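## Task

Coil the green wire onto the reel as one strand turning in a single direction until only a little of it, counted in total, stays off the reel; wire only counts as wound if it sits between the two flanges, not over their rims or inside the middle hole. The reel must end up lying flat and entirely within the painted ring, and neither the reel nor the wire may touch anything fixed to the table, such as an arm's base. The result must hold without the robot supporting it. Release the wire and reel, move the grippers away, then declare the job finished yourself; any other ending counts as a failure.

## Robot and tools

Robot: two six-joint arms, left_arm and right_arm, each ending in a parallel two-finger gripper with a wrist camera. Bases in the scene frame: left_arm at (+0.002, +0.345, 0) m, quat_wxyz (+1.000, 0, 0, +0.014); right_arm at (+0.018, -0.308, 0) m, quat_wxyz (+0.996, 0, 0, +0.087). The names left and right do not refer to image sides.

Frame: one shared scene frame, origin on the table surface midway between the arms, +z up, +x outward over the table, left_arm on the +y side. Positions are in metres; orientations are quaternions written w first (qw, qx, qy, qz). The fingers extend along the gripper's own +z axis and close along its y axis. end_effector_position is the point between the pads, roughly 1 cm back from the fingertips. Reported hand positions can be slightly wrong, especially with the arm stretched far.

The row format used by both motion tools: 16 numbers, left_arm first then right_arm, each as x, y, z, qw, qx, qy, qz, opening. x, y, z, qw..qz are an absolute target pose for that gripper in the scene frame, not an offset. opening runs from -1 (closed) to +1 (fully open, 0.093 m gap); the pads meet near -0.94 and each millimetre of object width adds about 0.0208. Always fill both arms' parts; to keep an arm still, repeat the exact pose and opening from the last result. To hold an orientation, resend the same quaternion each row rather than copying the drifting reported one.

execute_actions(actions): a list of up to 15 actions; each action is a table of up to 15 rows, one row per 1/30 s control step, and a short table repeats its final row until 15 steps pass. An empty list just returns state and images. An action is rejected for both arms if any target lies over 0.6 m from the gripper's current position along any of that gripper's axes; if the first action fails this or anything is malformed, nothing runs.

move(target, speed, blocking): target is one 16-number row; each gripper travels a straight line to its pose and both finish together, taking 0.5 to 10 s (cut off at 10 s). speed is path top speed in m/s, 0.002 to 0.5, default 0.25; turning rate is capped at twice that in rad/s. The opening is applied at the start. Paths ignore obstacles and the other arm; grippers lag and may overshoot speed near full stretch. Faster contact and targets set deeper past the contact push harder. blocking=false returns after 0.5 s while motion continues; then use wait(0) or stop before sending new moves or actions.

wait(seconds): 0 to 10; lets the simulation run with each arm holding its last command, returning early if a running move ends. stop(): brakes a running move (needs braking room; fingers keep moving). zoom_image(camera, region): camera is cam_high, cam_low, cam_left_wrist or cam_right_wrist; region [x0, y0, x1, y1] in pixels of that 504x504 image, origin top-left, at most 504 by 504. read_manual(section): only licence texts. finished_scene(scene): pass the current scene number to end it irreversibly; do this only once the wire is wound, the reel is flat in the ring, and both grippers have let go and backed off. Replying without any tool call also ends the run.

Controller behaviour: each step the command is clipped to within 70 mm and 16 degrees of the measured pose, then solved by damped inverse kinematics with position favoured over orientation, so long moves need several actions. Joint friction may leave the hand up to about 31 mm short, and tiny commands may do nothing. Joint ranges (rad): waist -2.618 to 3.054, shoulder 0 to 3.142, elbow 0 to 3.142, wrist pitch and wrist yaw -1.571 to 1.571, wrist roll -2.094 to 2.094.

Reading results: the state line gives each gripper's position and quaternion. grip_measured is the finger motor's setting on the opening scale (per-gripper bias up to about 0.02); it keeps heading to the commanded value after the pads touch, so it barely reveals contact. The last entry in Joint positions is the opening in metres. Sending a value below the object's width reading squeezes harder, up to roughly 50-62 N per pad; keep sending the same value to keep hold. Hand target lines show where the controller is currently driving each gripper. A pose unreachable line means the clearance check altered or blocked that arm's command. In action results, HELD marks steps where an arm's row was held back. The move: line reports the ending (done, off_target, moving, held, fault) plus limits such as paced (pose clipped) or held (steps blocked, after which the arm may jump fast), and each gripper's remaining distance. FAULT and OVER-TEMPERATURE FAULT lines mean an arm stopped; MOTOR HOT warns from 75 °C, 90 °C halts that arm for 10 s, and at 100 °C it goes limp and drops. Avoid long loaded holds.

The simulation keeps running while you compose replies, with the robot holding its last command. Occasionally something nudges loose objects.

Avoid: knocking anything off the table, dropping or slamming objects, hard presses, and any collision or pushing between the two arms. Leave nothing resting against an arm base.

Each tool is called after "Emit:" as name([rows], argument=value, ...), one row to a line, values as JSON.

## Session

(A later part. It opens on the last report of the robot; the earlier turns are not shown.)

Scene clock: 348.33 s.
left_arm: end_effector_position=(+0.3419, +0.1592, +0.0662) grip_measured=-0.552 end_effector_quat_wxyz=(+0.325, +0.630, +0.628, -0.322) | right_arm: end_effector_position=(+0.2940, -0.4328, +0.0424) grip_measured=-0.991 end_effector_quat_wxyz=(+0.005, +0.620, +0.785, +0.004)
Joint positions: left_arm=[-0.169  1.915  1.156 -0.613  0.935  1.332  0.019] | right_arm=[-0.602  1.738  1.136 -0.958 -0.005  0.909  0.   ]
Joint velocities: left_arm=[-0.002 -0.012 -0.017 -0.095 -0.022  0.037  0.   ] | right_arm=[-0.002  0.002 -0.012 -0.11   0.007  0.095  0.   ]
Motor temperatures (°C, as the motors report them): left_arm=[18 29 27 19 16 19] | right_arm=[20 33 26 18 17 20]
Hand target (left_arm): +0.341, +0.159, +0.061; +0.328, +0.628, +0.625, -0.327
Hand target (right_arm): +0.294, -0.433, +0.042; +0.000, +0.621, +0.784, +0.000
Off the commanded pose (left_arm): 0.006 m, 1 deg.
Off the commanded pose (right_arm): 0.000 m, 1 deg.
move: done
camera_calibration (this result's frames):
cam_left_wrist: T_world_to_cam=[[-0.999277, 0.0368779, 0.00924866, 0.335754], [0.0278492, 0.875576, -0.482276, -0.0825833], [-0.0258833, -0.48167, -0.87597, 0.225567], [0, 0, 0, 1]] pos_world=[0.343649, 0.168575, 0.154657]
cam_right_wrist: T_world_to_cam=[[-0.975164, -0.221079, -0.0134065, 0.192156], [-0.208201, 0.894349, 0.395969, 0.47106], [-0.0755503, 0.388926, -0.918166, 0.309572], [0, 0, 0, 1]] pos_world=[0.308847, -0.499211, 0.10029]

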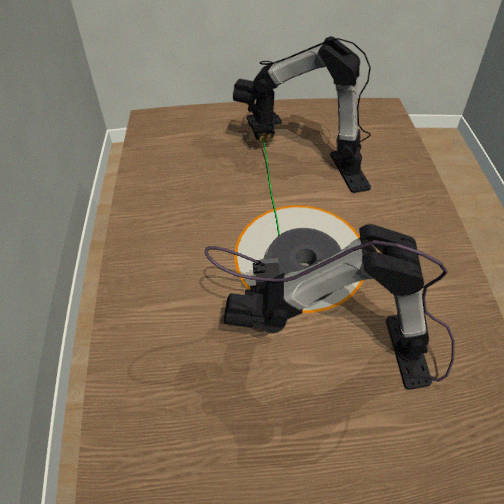

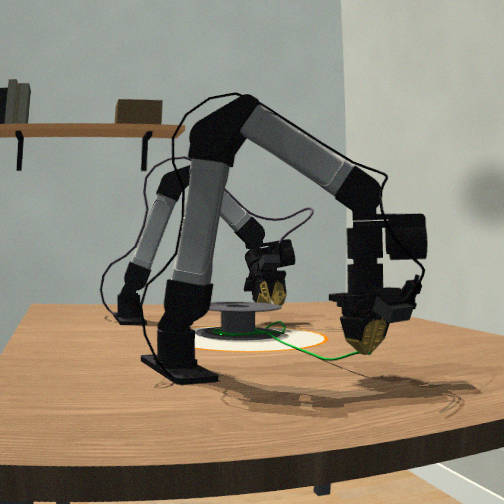

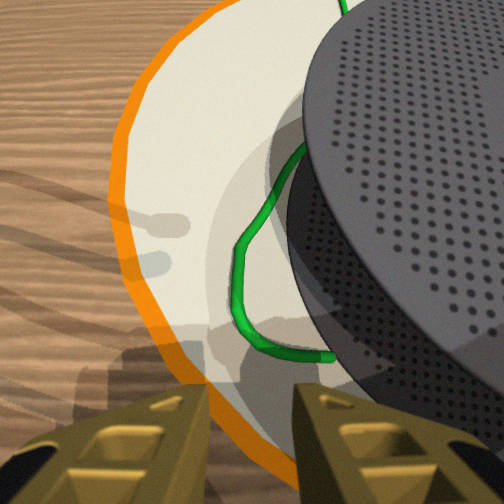

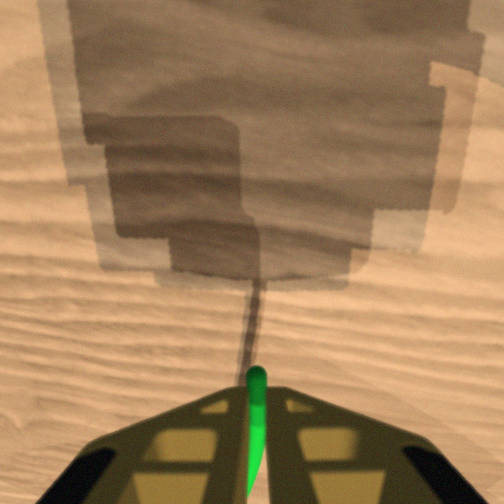

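Emit:
move(target=[0.345,0.125,0.03,0.327,0.627,0.627,-0.327,-0.55,0.294,-0.433,0.042,0,0.621,0.784,0,-1], speed=0.08)

Scene clock: 351.67 s.
left_arm: end_effector_position=(+0.3468, +0.1261, +0.0399) grip_measured=-0.552 end_effector_quat_wxyz=(+0.333, +0.628, +0.623, -0.328) | right_arm: end_effector_position=(+0.2940, -0.4328, +0.0424) grip_measured=-0.991 end_effector_quat_wxyz=(+0.005, +0.620, +0.785, +0.004)
Joint positions: left_arm=[-0.254  1.987  1.11  -0.371  0.934  1.187  0.019] | right_arm=[-0.602  1.738  1.136 -0.958 -0.005  0.909  0.   ]
Joint velocities: left_arm=[ 0.012 -0.022 -0.012 -0.007  0.022 -0.007  0.   ] | right_arm=[-0.012  0.002  0.012 -0.007  0.007  0.022  0.   ]
Motor temperatures (°C, as the motors report them): left_arm=[18 29 27 19 16 19] | right_arm=[20 33 26 18 17 20]
Hand target (left_arm): +0.344, +0.125, +0.030; +0.326, +0.627, +0.627, -0.327
Hand target (right_arm): +0.294, -0.433, +0.042; +0.000, +0.621, +0.784, +0.000
Off the commanded pose (left_arm): 0.010 m, 1 deg.
Off the commanded pose (right_arm): 0.000 m, 1 deg.
move: done
camera_calibration (this result's frames):
cam_left_wrist: T_world_to_cam=[[-0.99925, 0.0384795, 0.0043217, 0.342121], [0.0311153, 0.864381, -0.501875, -0.0653125], [-0.0230475, -0.501364, -0.86493, 0.187722], [0, 0, 0, 1]] pos_world=[0.348224, 0.137407, 0.128109]
cam_right_wrist: T_world_to_cam=[[-0.975164, -0.221079, -0.0134065, 0.192156], [-0.208201, 0.894349, 0.395969, 0.47106], [-0.0755503, 0.388926, -0.918166, 0.309572], [0, 0, 0, 1]] pos_world=[0.308847, -0.499211, 0.10029]

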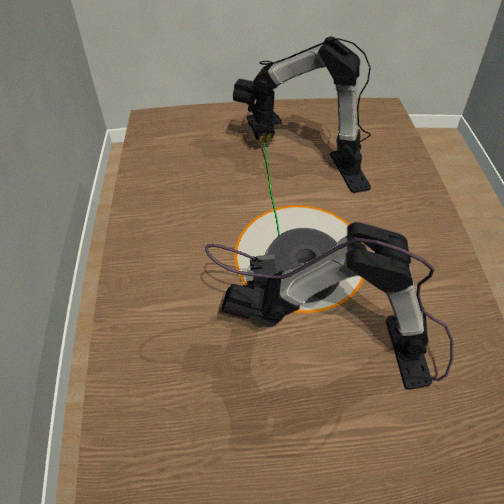

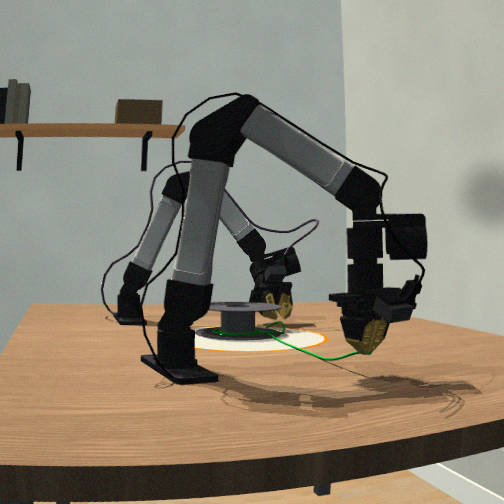

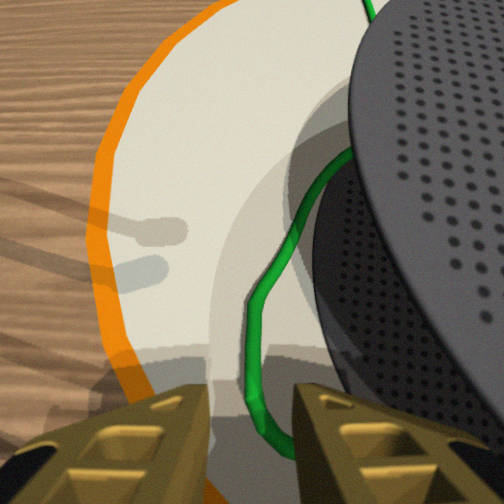

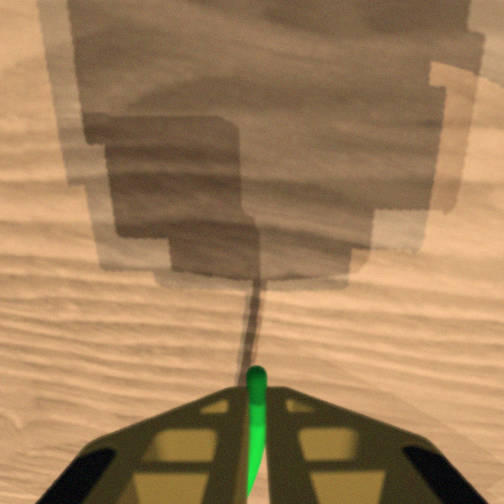

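Emit:
move(target=[0.343,0.103,0.002,0.327,0.627,0.627,-0.327,-0.55,0.294,-0.433,0.042,0,0.621,0.784,0,-1], speed=0.05)

Scene clock: 353.17 s.
left_arm: end_effector_position=(+0.3466, +0.1061, +0.0168) grip_measured=-0.552 end_effector_quat_wxyz=(+0.336, +0.626, +0.623, -0.329) | right_arm: end_effector_position=(+0.2940, -0.4328, +0.0424) grip_measured=-0.991 end_effector_quat_wxyz=(+0.005, +0.620, +0.785, +0.004)
Joint positions: left_arm=[-0.308  2.048  1.073 -0.197  0.919  1.096  0.019] | right_arm=[-0.602  1.738  1.136 -0.958 -0.005  0.909  0.   ]
Joint velocities: left_arm=[ 0.002 -0.002 -0.012  0.095 -0.051 -0.037 -0.001] | right_arm=[-0.007 -0.007  0.012  0.007  0.051 -0.007  0.   ]
Motor temperatures (°C, as the motors report them): left_arm=[18 29 27 19 16 19] | right_arm=[20 33 26 18 17 20]
Hand target (left_arm): +0.342, +0.104, +0.003; +0.326, +0.628, +0.627, -0.327
Hand target (right_arm): +0.294, -0.433, +0.042; +0.000, +0.621, +0.784, +0.000
Off the commanded pose (left_arm): 0.016 m, 1 deg.
Off the commanded pose (right_arm): 0.000 m, 1 deg.
move: off_target (left_arm)
camera_calibration (this result's frames):
cam_left_wrist: T_world_to_cam=[[-0.999375, 0.0352239, 0.00288163, 0.343189], [0.0289, 0.861433, -0.507048, -0.0585063], [-0.0203426, -0.506648, -0.861913, 0.157265], [0, 0, 0, 1]] pos_world=[0.347865, 0.117989, 0.104895]
cam_right_wrist: T_world_to_cam=[[-0.975164, -0.221079, -0.0134065, 0.192156], [-0.208201, 0.894349, 0.395969, 0.47106], [-0.0755503, 0.388926, -0.918166, 0.309572], [0, 0, 0, 1]] pos_world=[0.308847, -0.499211, 0.10029]

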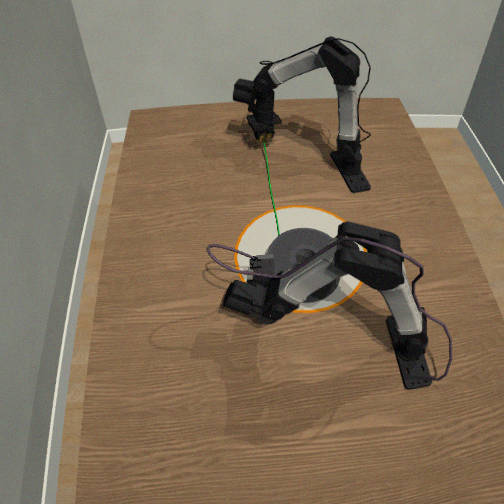

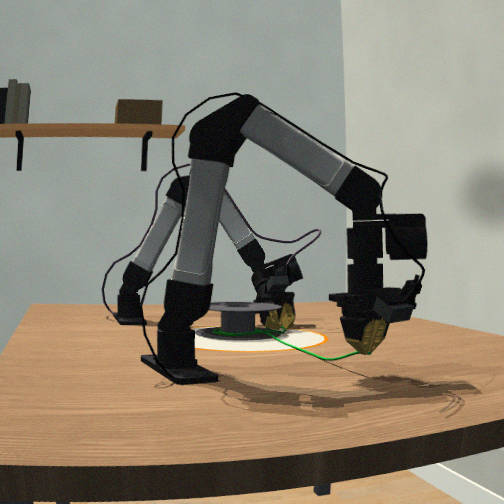

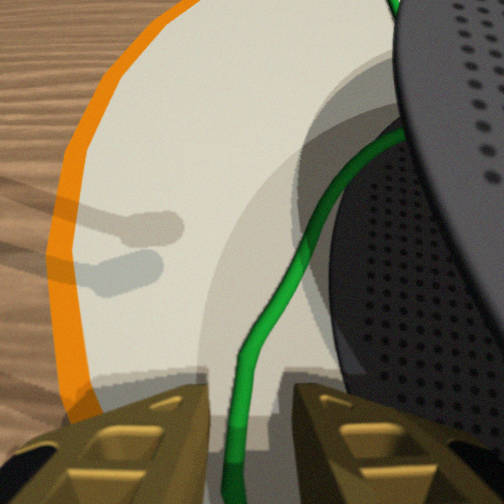

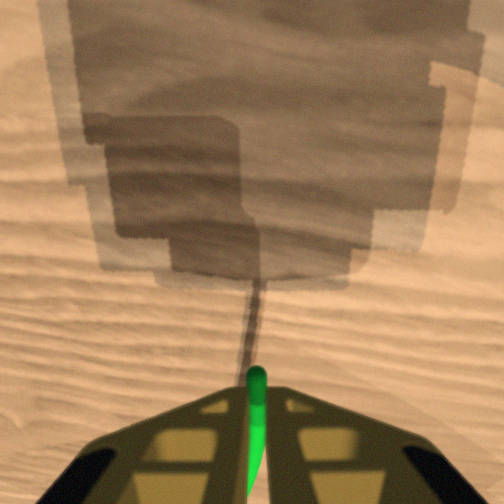

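Emit:
move(target=[0.343,0.103,-0.012,0.327,0.627,0.627,-0.327,-0.55,0.294,-0.433,0.042,0,0.621,0.784,0,-1], speed=0.03)

Emit:
move(target=[0.343,0.103,-0.012,0.327,0.627,0.627,-0.327,-1,0.294,-0.433,0.042,0,0.621,0.784,0,-1], speed=0.03)

Scene clock: 354.83 s.
left_arm: end_effector_position=(+0.3492, +0.1022, +0.0160) grip_measured=-0.552 end_effector_quat_wxyz=(+0.348, +0.625, +0.613, -0.335) | right_arm: end_effector_position=(+0.2940, -0.4328, +0.0424) grip_measured=-0.991 end_effector_quat_wxyz=(+0.005, +0.620, +0.785, +0.004)
Joint positions: left_arm=[-0.309  2.065  1.072 -0.152  0.945  1.089  0.019] | right_arm=[-0.602  1.738  1.136 -0.958 -0.005  0.909  0.   ]
Joint velocities: left_arm=[ 0.002 -0.002  0.002  0.095 -0.066  0.066  0.001] | right_arm=[-0.017 -0.002 -0.012  0.007  0.037  0.007  0.   ]
Motor temperatures (°C, as the motors report them): left_arm=[18 29 27 20 16 19] | right_arm=[20 33 26 18 17 20]
Hand target (left_arm): +0.342, +0.104, -0.010; +0.326, +0.628, +0.627, -0.327
Hand target (right_arm): +0.294, -0.433, +0.042; +0.000, +0.621, +0.784, +0.000
Off the commanded pose (left_arm): 0.029 m, 3 deg.
Off the commanded pose (right_arm): 0.000 m, 1 deg.
move: off_target (left_arm)
camera_calibration (this result's frames):
cam_left_wrist: T_world_to_cam=[[-0.999002, 0.0431414, -0.0115898, 0.345175], [0.0426924, 0.845696, -0.531954, -0.058434], [-0.0131478, -0.531918, -0.846694, 0.154512], [0, 0, 0, 1]] pos_world=[0.349357, 0.116714, 0.103741]
cam_right_wrist: T_world_to_cam=[[-0.975164, -0.221079, -0.0134065, 0.192156], [-0.208201, 0.894349, 0.395969, 0.47106], [-0.0755503, 0.388926, -0.918166, 0.309572], [0, 0, 0, 1]] pos_world=[0.308847, -0.499211, 0.10029]

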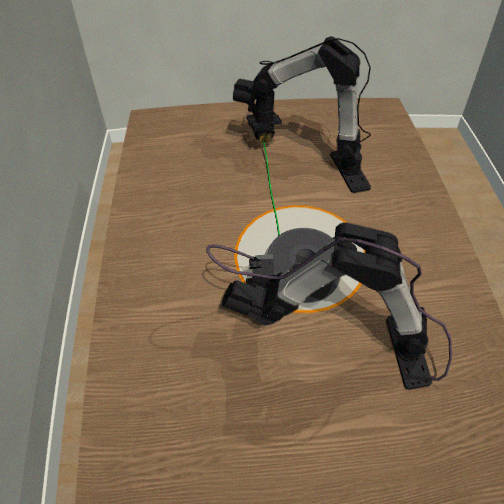

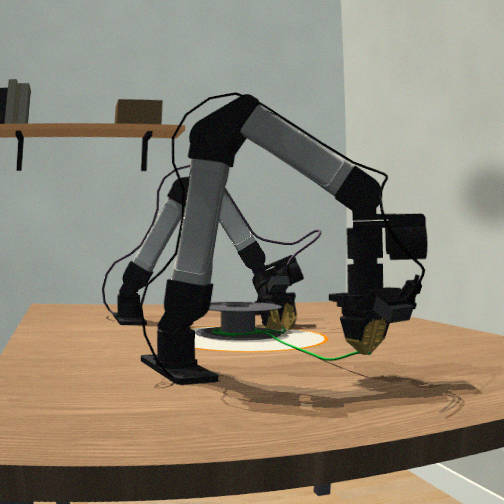

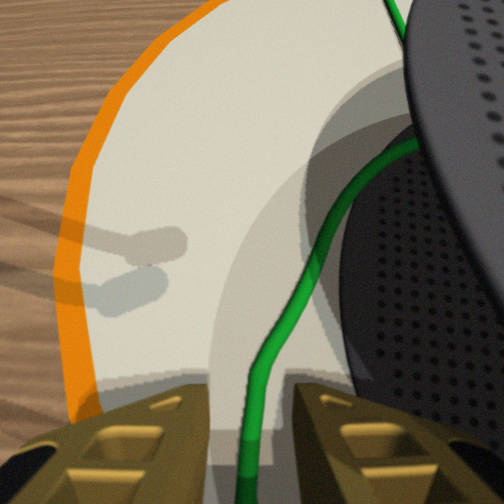

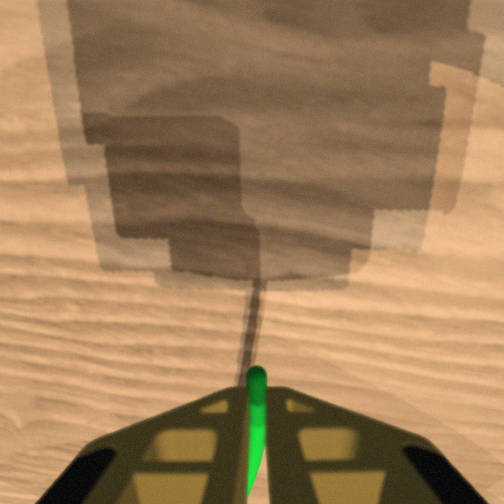

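Scene clock: 356.03 s.
left_arm: end_effector_position=(+0.3486, +0.1014, +0.0159) grip_measured=-0.991 end_effector_quat_wxyz=(+0.348, +0.625, +0.612, -0.338) | right_arm: end_effector_position=(+0.2940, -0.4328, +0.0424) grip_measured=-0.991 end_effector_quat_wxyz=(+0.005, +0.620, +0.785, +0.004)
Joint positions: left_arm=[-0.31   2.068  1.072 -0.15   0.95   1.089  0.   ] | right_arm=[-0.602  1.738  1.136 -0.958 -0.005  0.909  0.   ]
Joint velocities: left_arm=[-0.002  0.002 -0.002 -0.051 -0.022  0.051  0.   ] | right_arm=[-0.002 -0.002 -0.007 -0.037 -0.007  0.081  0.   ]
Motor temperatures (°C, as the motors report them): left_arm=[18 29 27 20 16 19] | right_arm=[20 33 26 18 17 20]
Hand target (left_arm): +0.342, +0.104, -0.011; +0.326, +0.627, +0.627, -0.327
Hand target (right_arm): +0.294, -0.433, +0.042; +0.000, +0.621, +0.784, +0.000
Off the commanded pose (left_arm): 0.029 m, 3 deg.
Off the commanded pose (right_arm): 0.000 m, 1 deg.
move: off_target (left_arm)
camera_calibration (this result's frames):
cam_left_wrist: T_world_to_cam=[[-0.998879, 0.0462326, -0.010123, 0.34425], [0.0444525, 0.843063, -0.535974, -0.0579914], [-0.0162451, -0.535824, -0.844174, 0.155448], [0, 0, 0, 1]] pos_world=[0.348968, 0.116268, 0.103628]
cam_right_wrist: T_world_to_cam=[[-0.975164, -0.221079, -0.0134065, 0.192156], [-0.208201, 0.894349, 0.395969, 0.47106], [-0.0755503, 0.388926, -0.918166, 0.309572], [0, 0, 0, 1]] pos_world=[0.308847, -0.499211, 0.10029]

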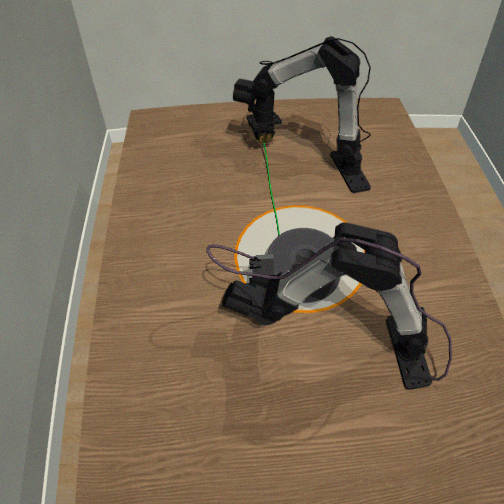

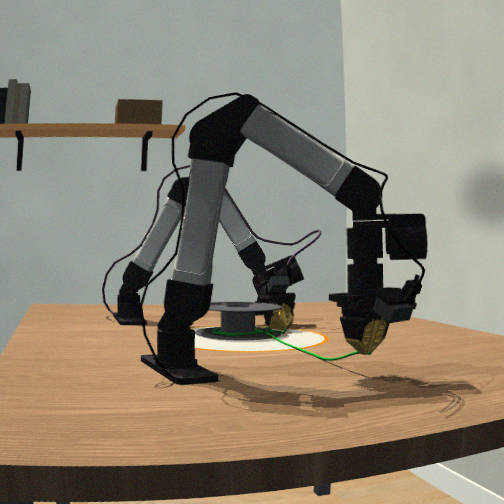

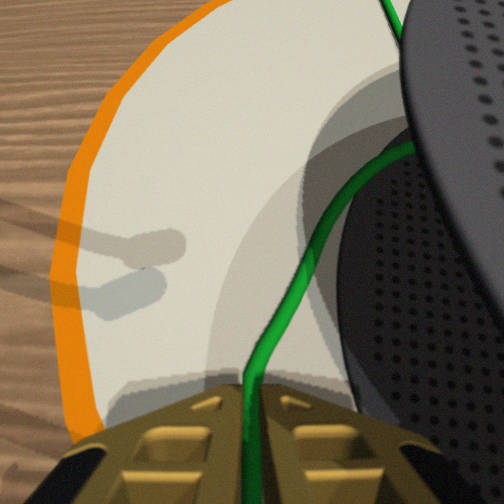

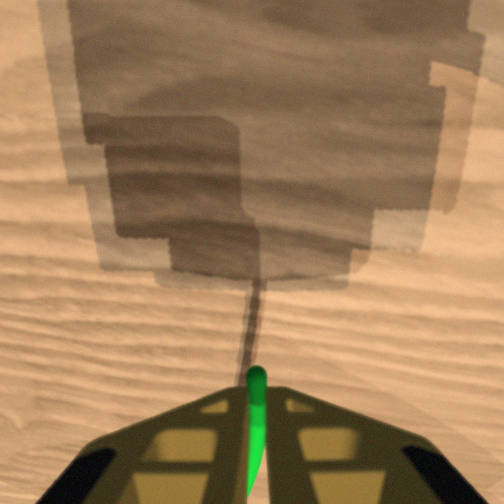

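Emit:
move(target=[0.346,0.103,0.022,0.327,0.627,0.627,-0.327,-1,0.294,-0.433,0.042,0,0.621,0.784,0,-1], speed=0.04)

Emit:
move(target=[0.300,0.128,0.022,0.410,0.410,0.787,-0.213,-1,0.294,-0.433,0.042,0,0.621,0.784,0,-1], speed=0.06)

Scene clock: 358.57 s.
left_arm: end_effector_position=(+0.3462, +0.1041, +0.0164) grip_measured=-0.991 end_effector_quat_wxyz=(+0.338, +0.624, +0.620, -0.334) | right_arm: end_effector_position=(+0.2940, -0.4328, +0.0424) grip_measured=-0.991 end_effector_quat_wxyz=(+0.005, +0.620, +0.785, +0.004)
Joint positions: left_arm=[-0.31   2.054  1.072 -0.184  0.93   1.089  0.   ] | right_arm=[-0.602  1.738  1.136 -0.958 -0.005  0.909  0.   ]
Joint velocities: left_arm=[-0.027 -0.007 -0.007  0.051 -0.022 -0.007  0.   ] | right_arm=[-0.012 -0.002 -0.012  0.007  0.007  0.11   0.   ]
Motor temperatures (°C, as the motors report them): left_arm=[18 30 27 20 16 19] | right_arm=[20 33 26 18 17 20]
Hand target (left_arm): +0.346, +0.103, +0.022; +0.328, +0.626, +0.627, -0.327
Hand target (right_arm): +0.294, -0.433, +0.042; +0.000, +0.621, +0.784, +0.000
Off the commanded pose (left_arm): 0.006 m, 2 deg.
Off the commanded pose (right_arm): 0.000 m, 1 deg.
move: done
camera_calibration (this result's frames):
cam_left_wrist: T_world_to_cam=[[-0.999251, 0.0382936, 0.00556111, 0.342455], [0.0299108, 0.855563, -0.516834, -0.0565345], [-0.0245493, -0.516281, -0.856067, 0.158297], [0, 0, 0, 1]] pos_world=[0.347776, 0.116981, 0.104389]
cam_right_wrist: T_world_to_cam=[[-0.975164, -0.221079, -0.0134065, 0.192156], [-0.208201, 0.894349, 0.395969, 0.47106], [-0.0755503, 0.388926, -0.918166, 0.309572], [0, 0, 0, 1]] pos_world=[0.308847, -0.499211, 0.10029]

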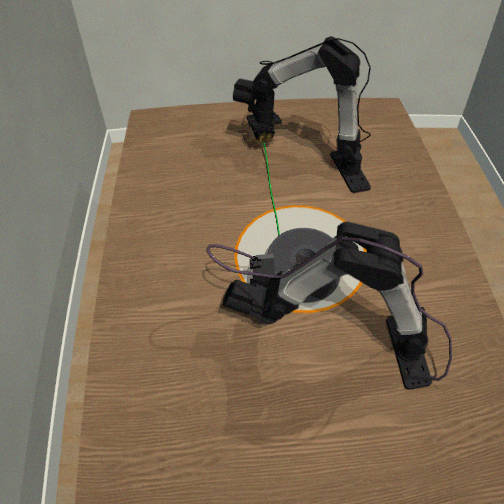

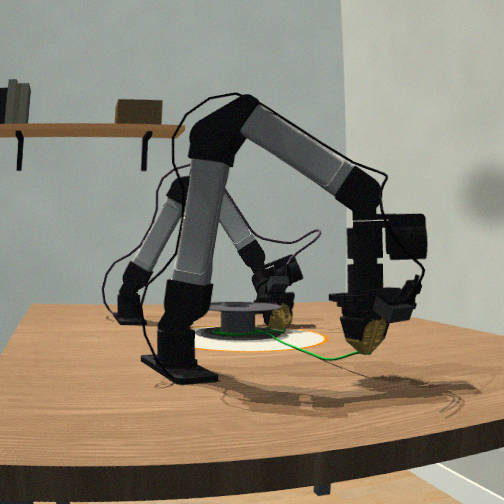

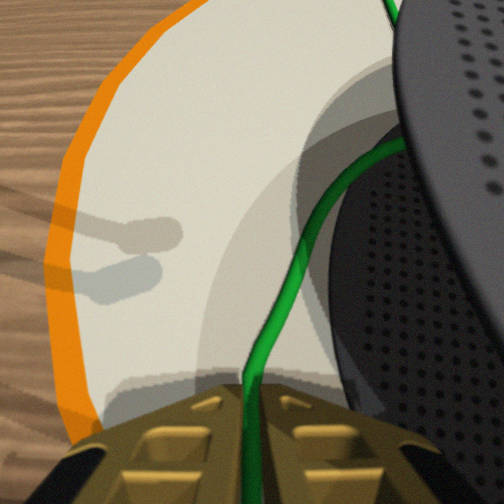

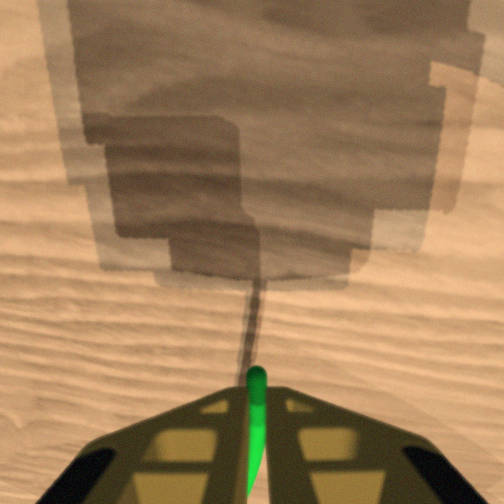

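Scene clock: 363.97 s.
left_arm: end_effector_position=(+0.3017, +0.1299, +0.0145) grip_measured=-0.991 end_effector_quat_wxyz=(+0.399, +0.413, +0.789, -0.216) | right_arm: end_effector_position=(+0.2940, -0.4328, +0.0424) grip_measured=-0.991 end_effector_quat_wxyz=(+0.005, +0.620, +0.785, +0.004)
Joint positions: left_arm=[-0.455  1.704  0.454  0.544  0.438  0.333  0.   ] | right_arm=[-0.602  1.738  1.136 -0.958 -0.005  0.909  0.   ]
Joint velocities: left_arm=[-0.022 -0.002 -0.007 -0.022 -0.007 -0.037  0.   ] | right_arm=[-0.007 -0.012 -0.017  0.051  0.037  0.007  0.   ]
Motor temperatures (°C, as the motors report them): left_arm=[18 30 26 20 16 19] | right_arm=[20 33 26 18 17 20]
Hand target (left_arm): +0.300, +0.129, +0.020; +0.409, +0.412, +0.786, -0.213
Hand target (right_arm): +0.294, -0.433, +0.042; +0.000, +0.621, +0.784, +0.000
Off the commanded pose (left_arm): 0.008 m, 1 deg.
Off the commanded pose (right_arm): 0.000 m, 1 deg.
move: done
camera_calibration (this result's frames):
cam_left_wrist: T_world_to_cam=[[-0.844432, -0.535028, 0.0260745, 0.324441], [-0.480942, 0.735837, -0.476696, 0.0908796], [0.235859, -0.415078, -0.878681, 0.0775061], [0, 0, 0, 1]] pos_world=[0.299396, 0.138884, 0.102965]
cam_right_wrist: T_world_to_cam=[[-0.975164, -0.221079, -0.0134065, 0.192156], [-0.208201, 0.894349, 0.395969, 0.47106], [-0.0755503, 0.388926, -0.918166, 0.309572], [0, 0, 0, 1]] pos_world=[0.308847, -0.499211, 0.10029]

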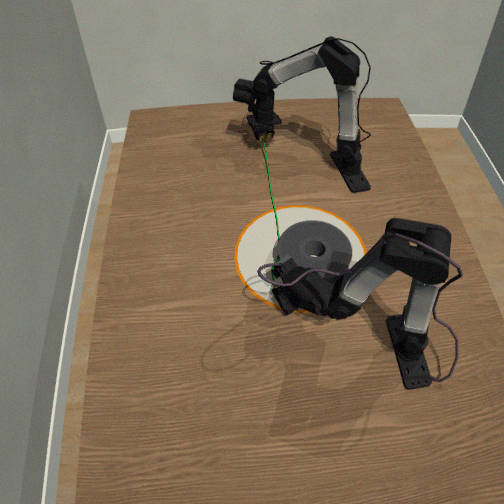

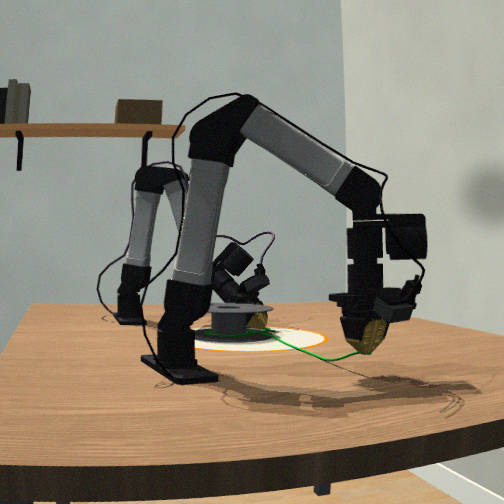

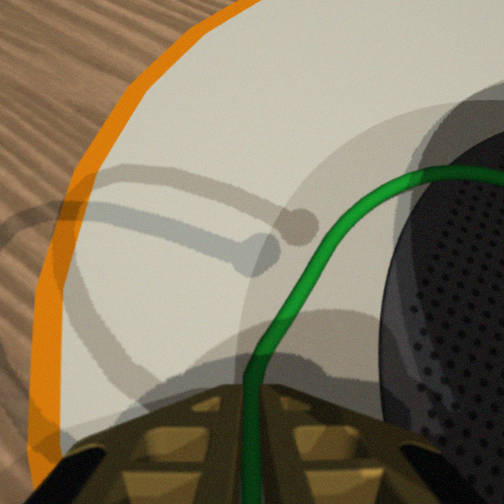

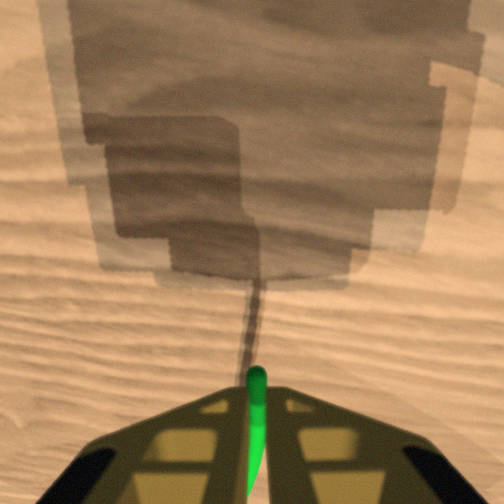

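Emit:
move(target=[0.304,0.132,0.038,0.410,0.410,0.787,-0.213,-1,0.294,-0.433,0.042,0,0.621,0.784,0,-1], speed=0.04)

Scene clock: 365.80 s.
left_arm: end_effector_position=(+0.2972, +0.1320, +0.0262) grip_measured=-0.991 end_effector_quat_wxyz=(+0.397, +0.412, +0.791, -0.216) | right_arm: end_effector_position=(+0.2940, -0.4328, +0.0424) grip_measured=-0.991 end_effector_quat_wxyz=(+0.005, +0.620, +0.785, +0.004)
Joint positions: left_arm=[-0.455  1.628  0.453  0.463  0.436  0.331  0.   ] | right_arm=[-0.602  1.738  1.136 -0.958 -0.005  0.909  0.   ]
Joint velocities: left_arm=[ 0.002  0.002  0.027 -0.037 -0.007 -0.022  0.   ] | right_arm=[-0.007 -0.002  0.002  0.022 -0.095  0.037  0.   ]
Motor temperatures (°C, as the motors report them): left_arm=[18 30 26 21 16 19] | right_arm=[20 33 26 18 17 20]
Hand target (left_arm): +0.304, +0.132, +0.038; +0.410, +0.410, +0.787, -0.213
Hand target (right_arm): +0.294, -0.433, +0.042; +0.000, +0.621, +0.784, +0.000
Off the commanded pose (left_arm): 0.014 m, 2 deg.
Off the commanded pose (right_arm): 0.000 m, 1 deg.
move: off_target (left_arm)
camera_calibration (this result's frames):
cam_left_wrist: T_world_to_cam=[[-0.843405, -0.536445, 0.0299048, 0.321223], [-0.484895, 0.736023, -0.472384, 0.0937856], [0.231398, -0.412912, -0.880885, 0.0908451], [0, 0, 0, 1]] pos_world=[0.295376, 0.140801, 0.114721]
cam_right_wrist: T_world_to_cam=[[-0.975164, -0.221079, -0.0134065, 0.192156], [-0.208201, 0.894349, 0.395969, 0.47106], [-0.0755503, 0.388926, -0.918166, 0.309572], [0, 0, 0, 1]] pos_world=[0.308847, -0.499211, 0.10029]

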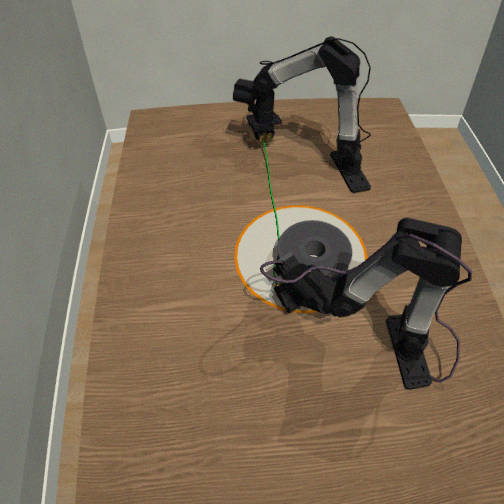

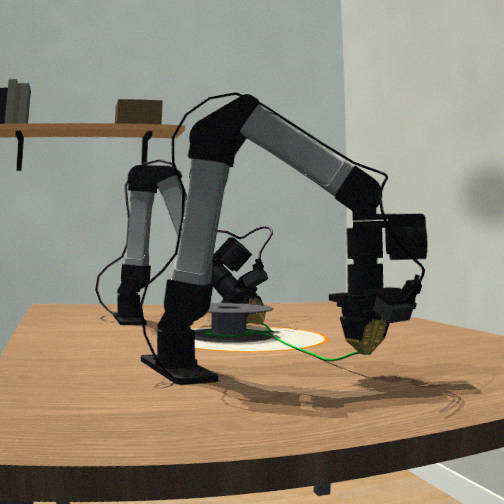

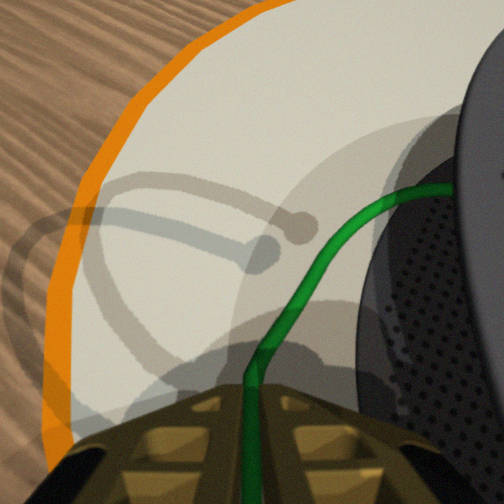

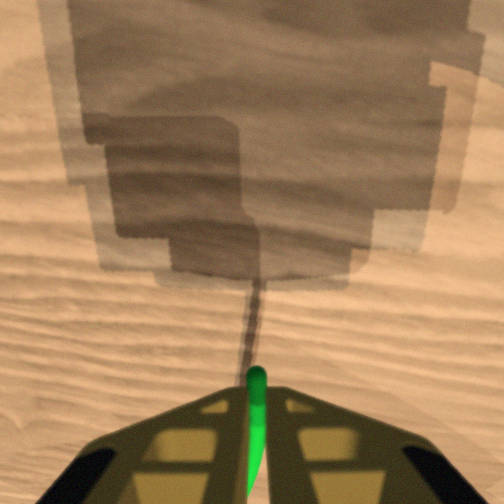

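Emit:
move(target=[0.252,0.124,0.036,0.400,0.4435,0.768,-0.231,-1,0.294,-0.433,0.042,0,0.621,0.784,0,-1], speed=0.04)

Emit:
zoom_image(camera="cam_high", region=[220,150,400,350])

Scene clock: 368.87 s.
left_arm: end_effector_position=(+0.2566, +0.1262, +0.0315) grip_measured=-0.991 end_effector_quat_wxyz=(+0.395, +0.439, +0.773, -0.229) | right_arm: end_effector_position=(+0.2940, -0.4328, +0.0424) grip_measured=-0.991 end_effector_quat_wxyz=(+0.005, +0.620, +0.785, +0.004)
Joint positions: left_arm=[-0.523  1.494  0.341  0.456  0.436  0.331  0.   ] | right_arm=[-0.602  1.738  1.136 -0.958 -0.005  0.909  0.   ]
Joint velocities: left_arm=[-0.002 -0.012 -0.002 -0.007 -0.081 -0.037  0.   ] | right_arm=[ 0.007  0.002 -0.022  0.066 -0.022  0.037  0.   ]
Motor temperatures (°C, as the motors report them): left_arm=[18 30 26 21 16 19] | right_arm=[20 33 26 18 17 20]
Hand target (left_arm): +0.252, +0.125, +0.035; +0.400, +0.444, +0.768, -0.231
Hand target (right_arm): +0.294, -0.433, +0.042; +0.000, +0.621, +0.784, +0.000
Off the commanded pose (left_arm): 0.007 m, 1 deg.
Off the commanded pose (right_arm): 0.000 m, 1 deg.
move: done
camera_calibration (this result's frames):
cam_left_wrist: T_world_to_cam=[[-0.878183, -0.477809, 0.0222104, 0.285551], [-0.427907, 0.764021, -0.482873, 0.0630218], [0.213752, -0.433555, -0.875408, 0.109403], [0, 0, 0, 1]] pos_world=[0.254349, 0.135721, 0.119862]
cam_right_wrist: T_world_to_cam=[[-0.975164, -0.221079, -0.0134065, 0.192156], [-0.208201, 0.894349, 0.395969, 0.47106], [-0.0755503, 0.388926, -0.918166, 0.309572], [0, 0, 0, 1]] pos_world=[0.308847, -0.499211, 0.10029]

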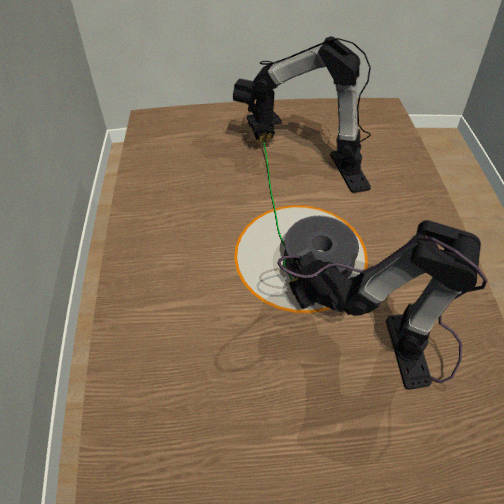

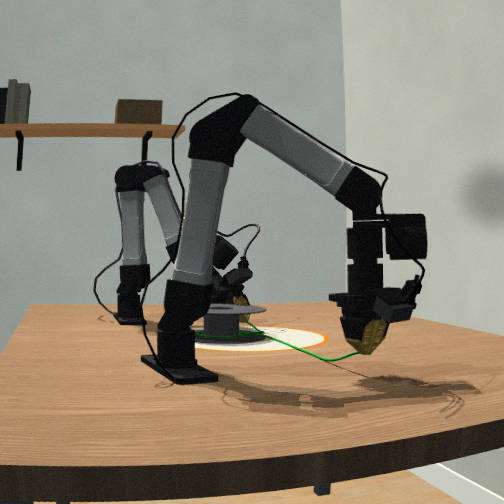

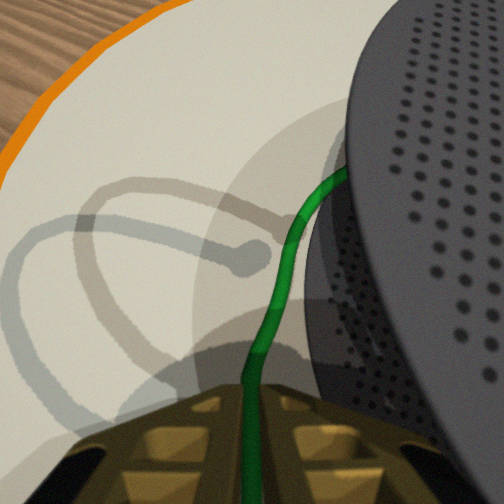

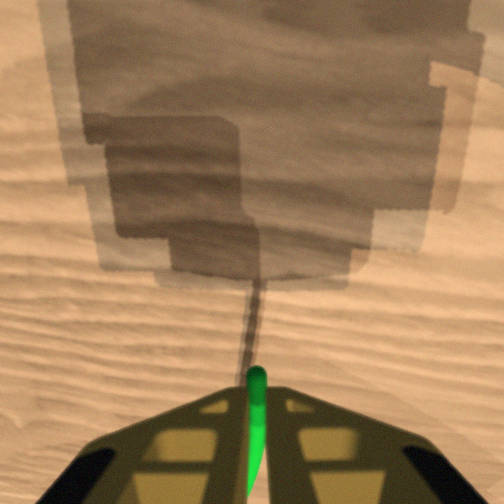

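Region (220, 150, 400, 350) of cam_high's 504x504 image, scaled by 2.520, with more detail than that image has; it fills the left 454 columns of this view, and the rest is white.

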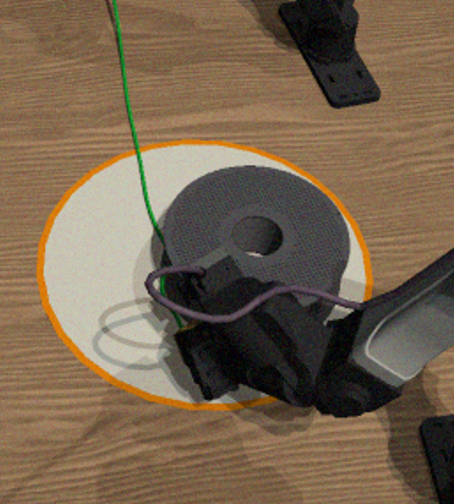

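Emit:
move(target=[0.215,0.165,0.034,0.446,0.230,0.857,-0.120,-1,0.292,-0.41,0.042,0,0.621,0.784,0,-1], speed=0.05)

Emit:
zoom_image(camera="cam_high", region=[220,150,400,350])

Scene clock: 382.27 s.
left_arm: end_effector_position=(+0.2198, +0.1621, +0.0329) grip_measured=-0.991 end_effector_quat_wxyz=(+0.444, +0.234, +0.856, -0.123) | right_arm: end_effector_position=(+0.2988, -0.4152, +0.0430) grip_measured=-0.991 end_effector_quat_wxyz=(+0.005, +0.623, +0.782, +0.004)
Joint positions: left_arm=[-0.873  1.166  0.116  0.415 -0.251 -0.185  0.   ] | right_arm=[-0.542  1.727  1.127 -0.958 -0.005  0.976  0.   ]
Joint velocities: left_arm=[-0.007 -0.022  0.007 -0.037 -0.022  0.022  0.   ] | right_arm=[-0.012 -0.002 -0.027  0.051  0.007  0.051  0.   ]
Motor temperatures (°C, as the motors report them): left_arm=[18 30 26 23 16 19] | right_arm=[20 34 26 18 17 20]
Hand target (left_arm): +0.217, +0.166, +0.032; +0.446, +0.231, +0.857, -0.119
Hand target (right_arm): +0.292, -0.411, +0.042; +0.000, +0.621, +0.784, -0.001
Off the commanded pose (left_arm): 0.006 m, 1 deg.
Off the commanded pose (right_arm): 0.009 m, 1 deg.
move: done
camera_calibration (this result's frames):
cam_left_wrist: T_world_to_cam=[[-0.540153, -0.841378, 0.0178393, 0.255154], [-0.737847, 0.46328, -0.490869, 0.137636], [0.404742, -0.278307, -0.871051, 0.0667858], [0, 0, 0, 1]] pos_world=[0.212345, 0.169503, 0.121183]
cam_right_wrist: T_world_to_cam=[[-0.976643, -0.214377, -0.014517, 0.203996], [-0.202474, 0.895589, 0.396137, 0.454902], [-0.0719215, 0.389824, -0.918077, 0.302959], [0, 0, 0, 1]] pos_world=[0.313126, -0.481774, 0.100897]

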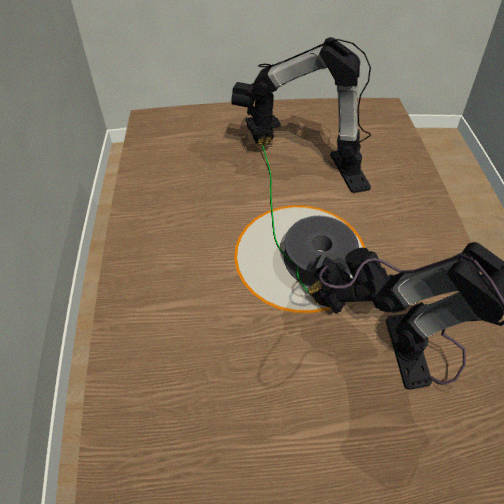

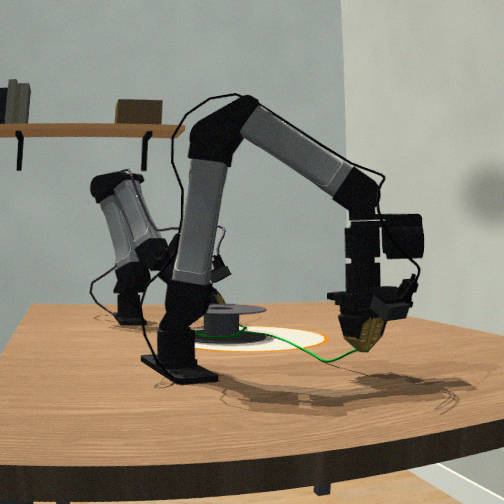

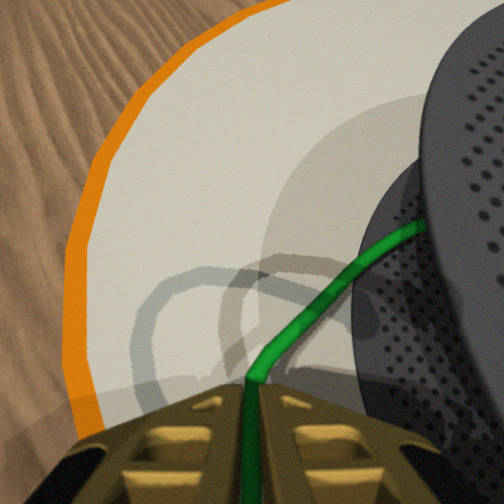

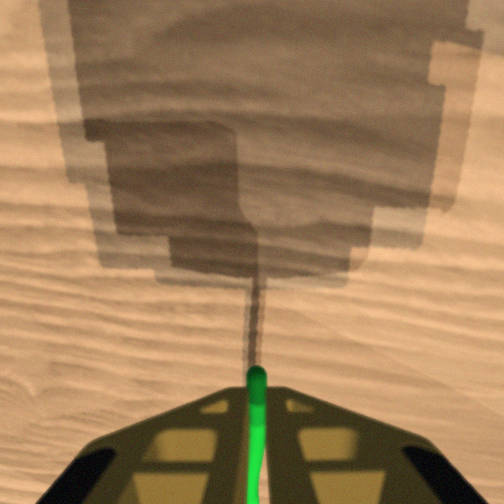

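Region (220, 150, 400, 350) of cam_high's 504x504 image, scaled by 2.520, with more detail than that image has; it fills the left 454 columns of this view, and the rest is white.

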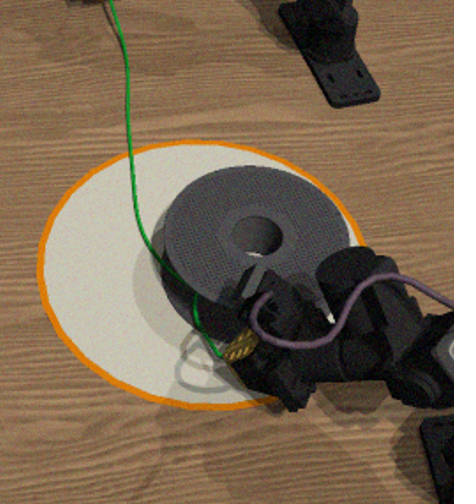

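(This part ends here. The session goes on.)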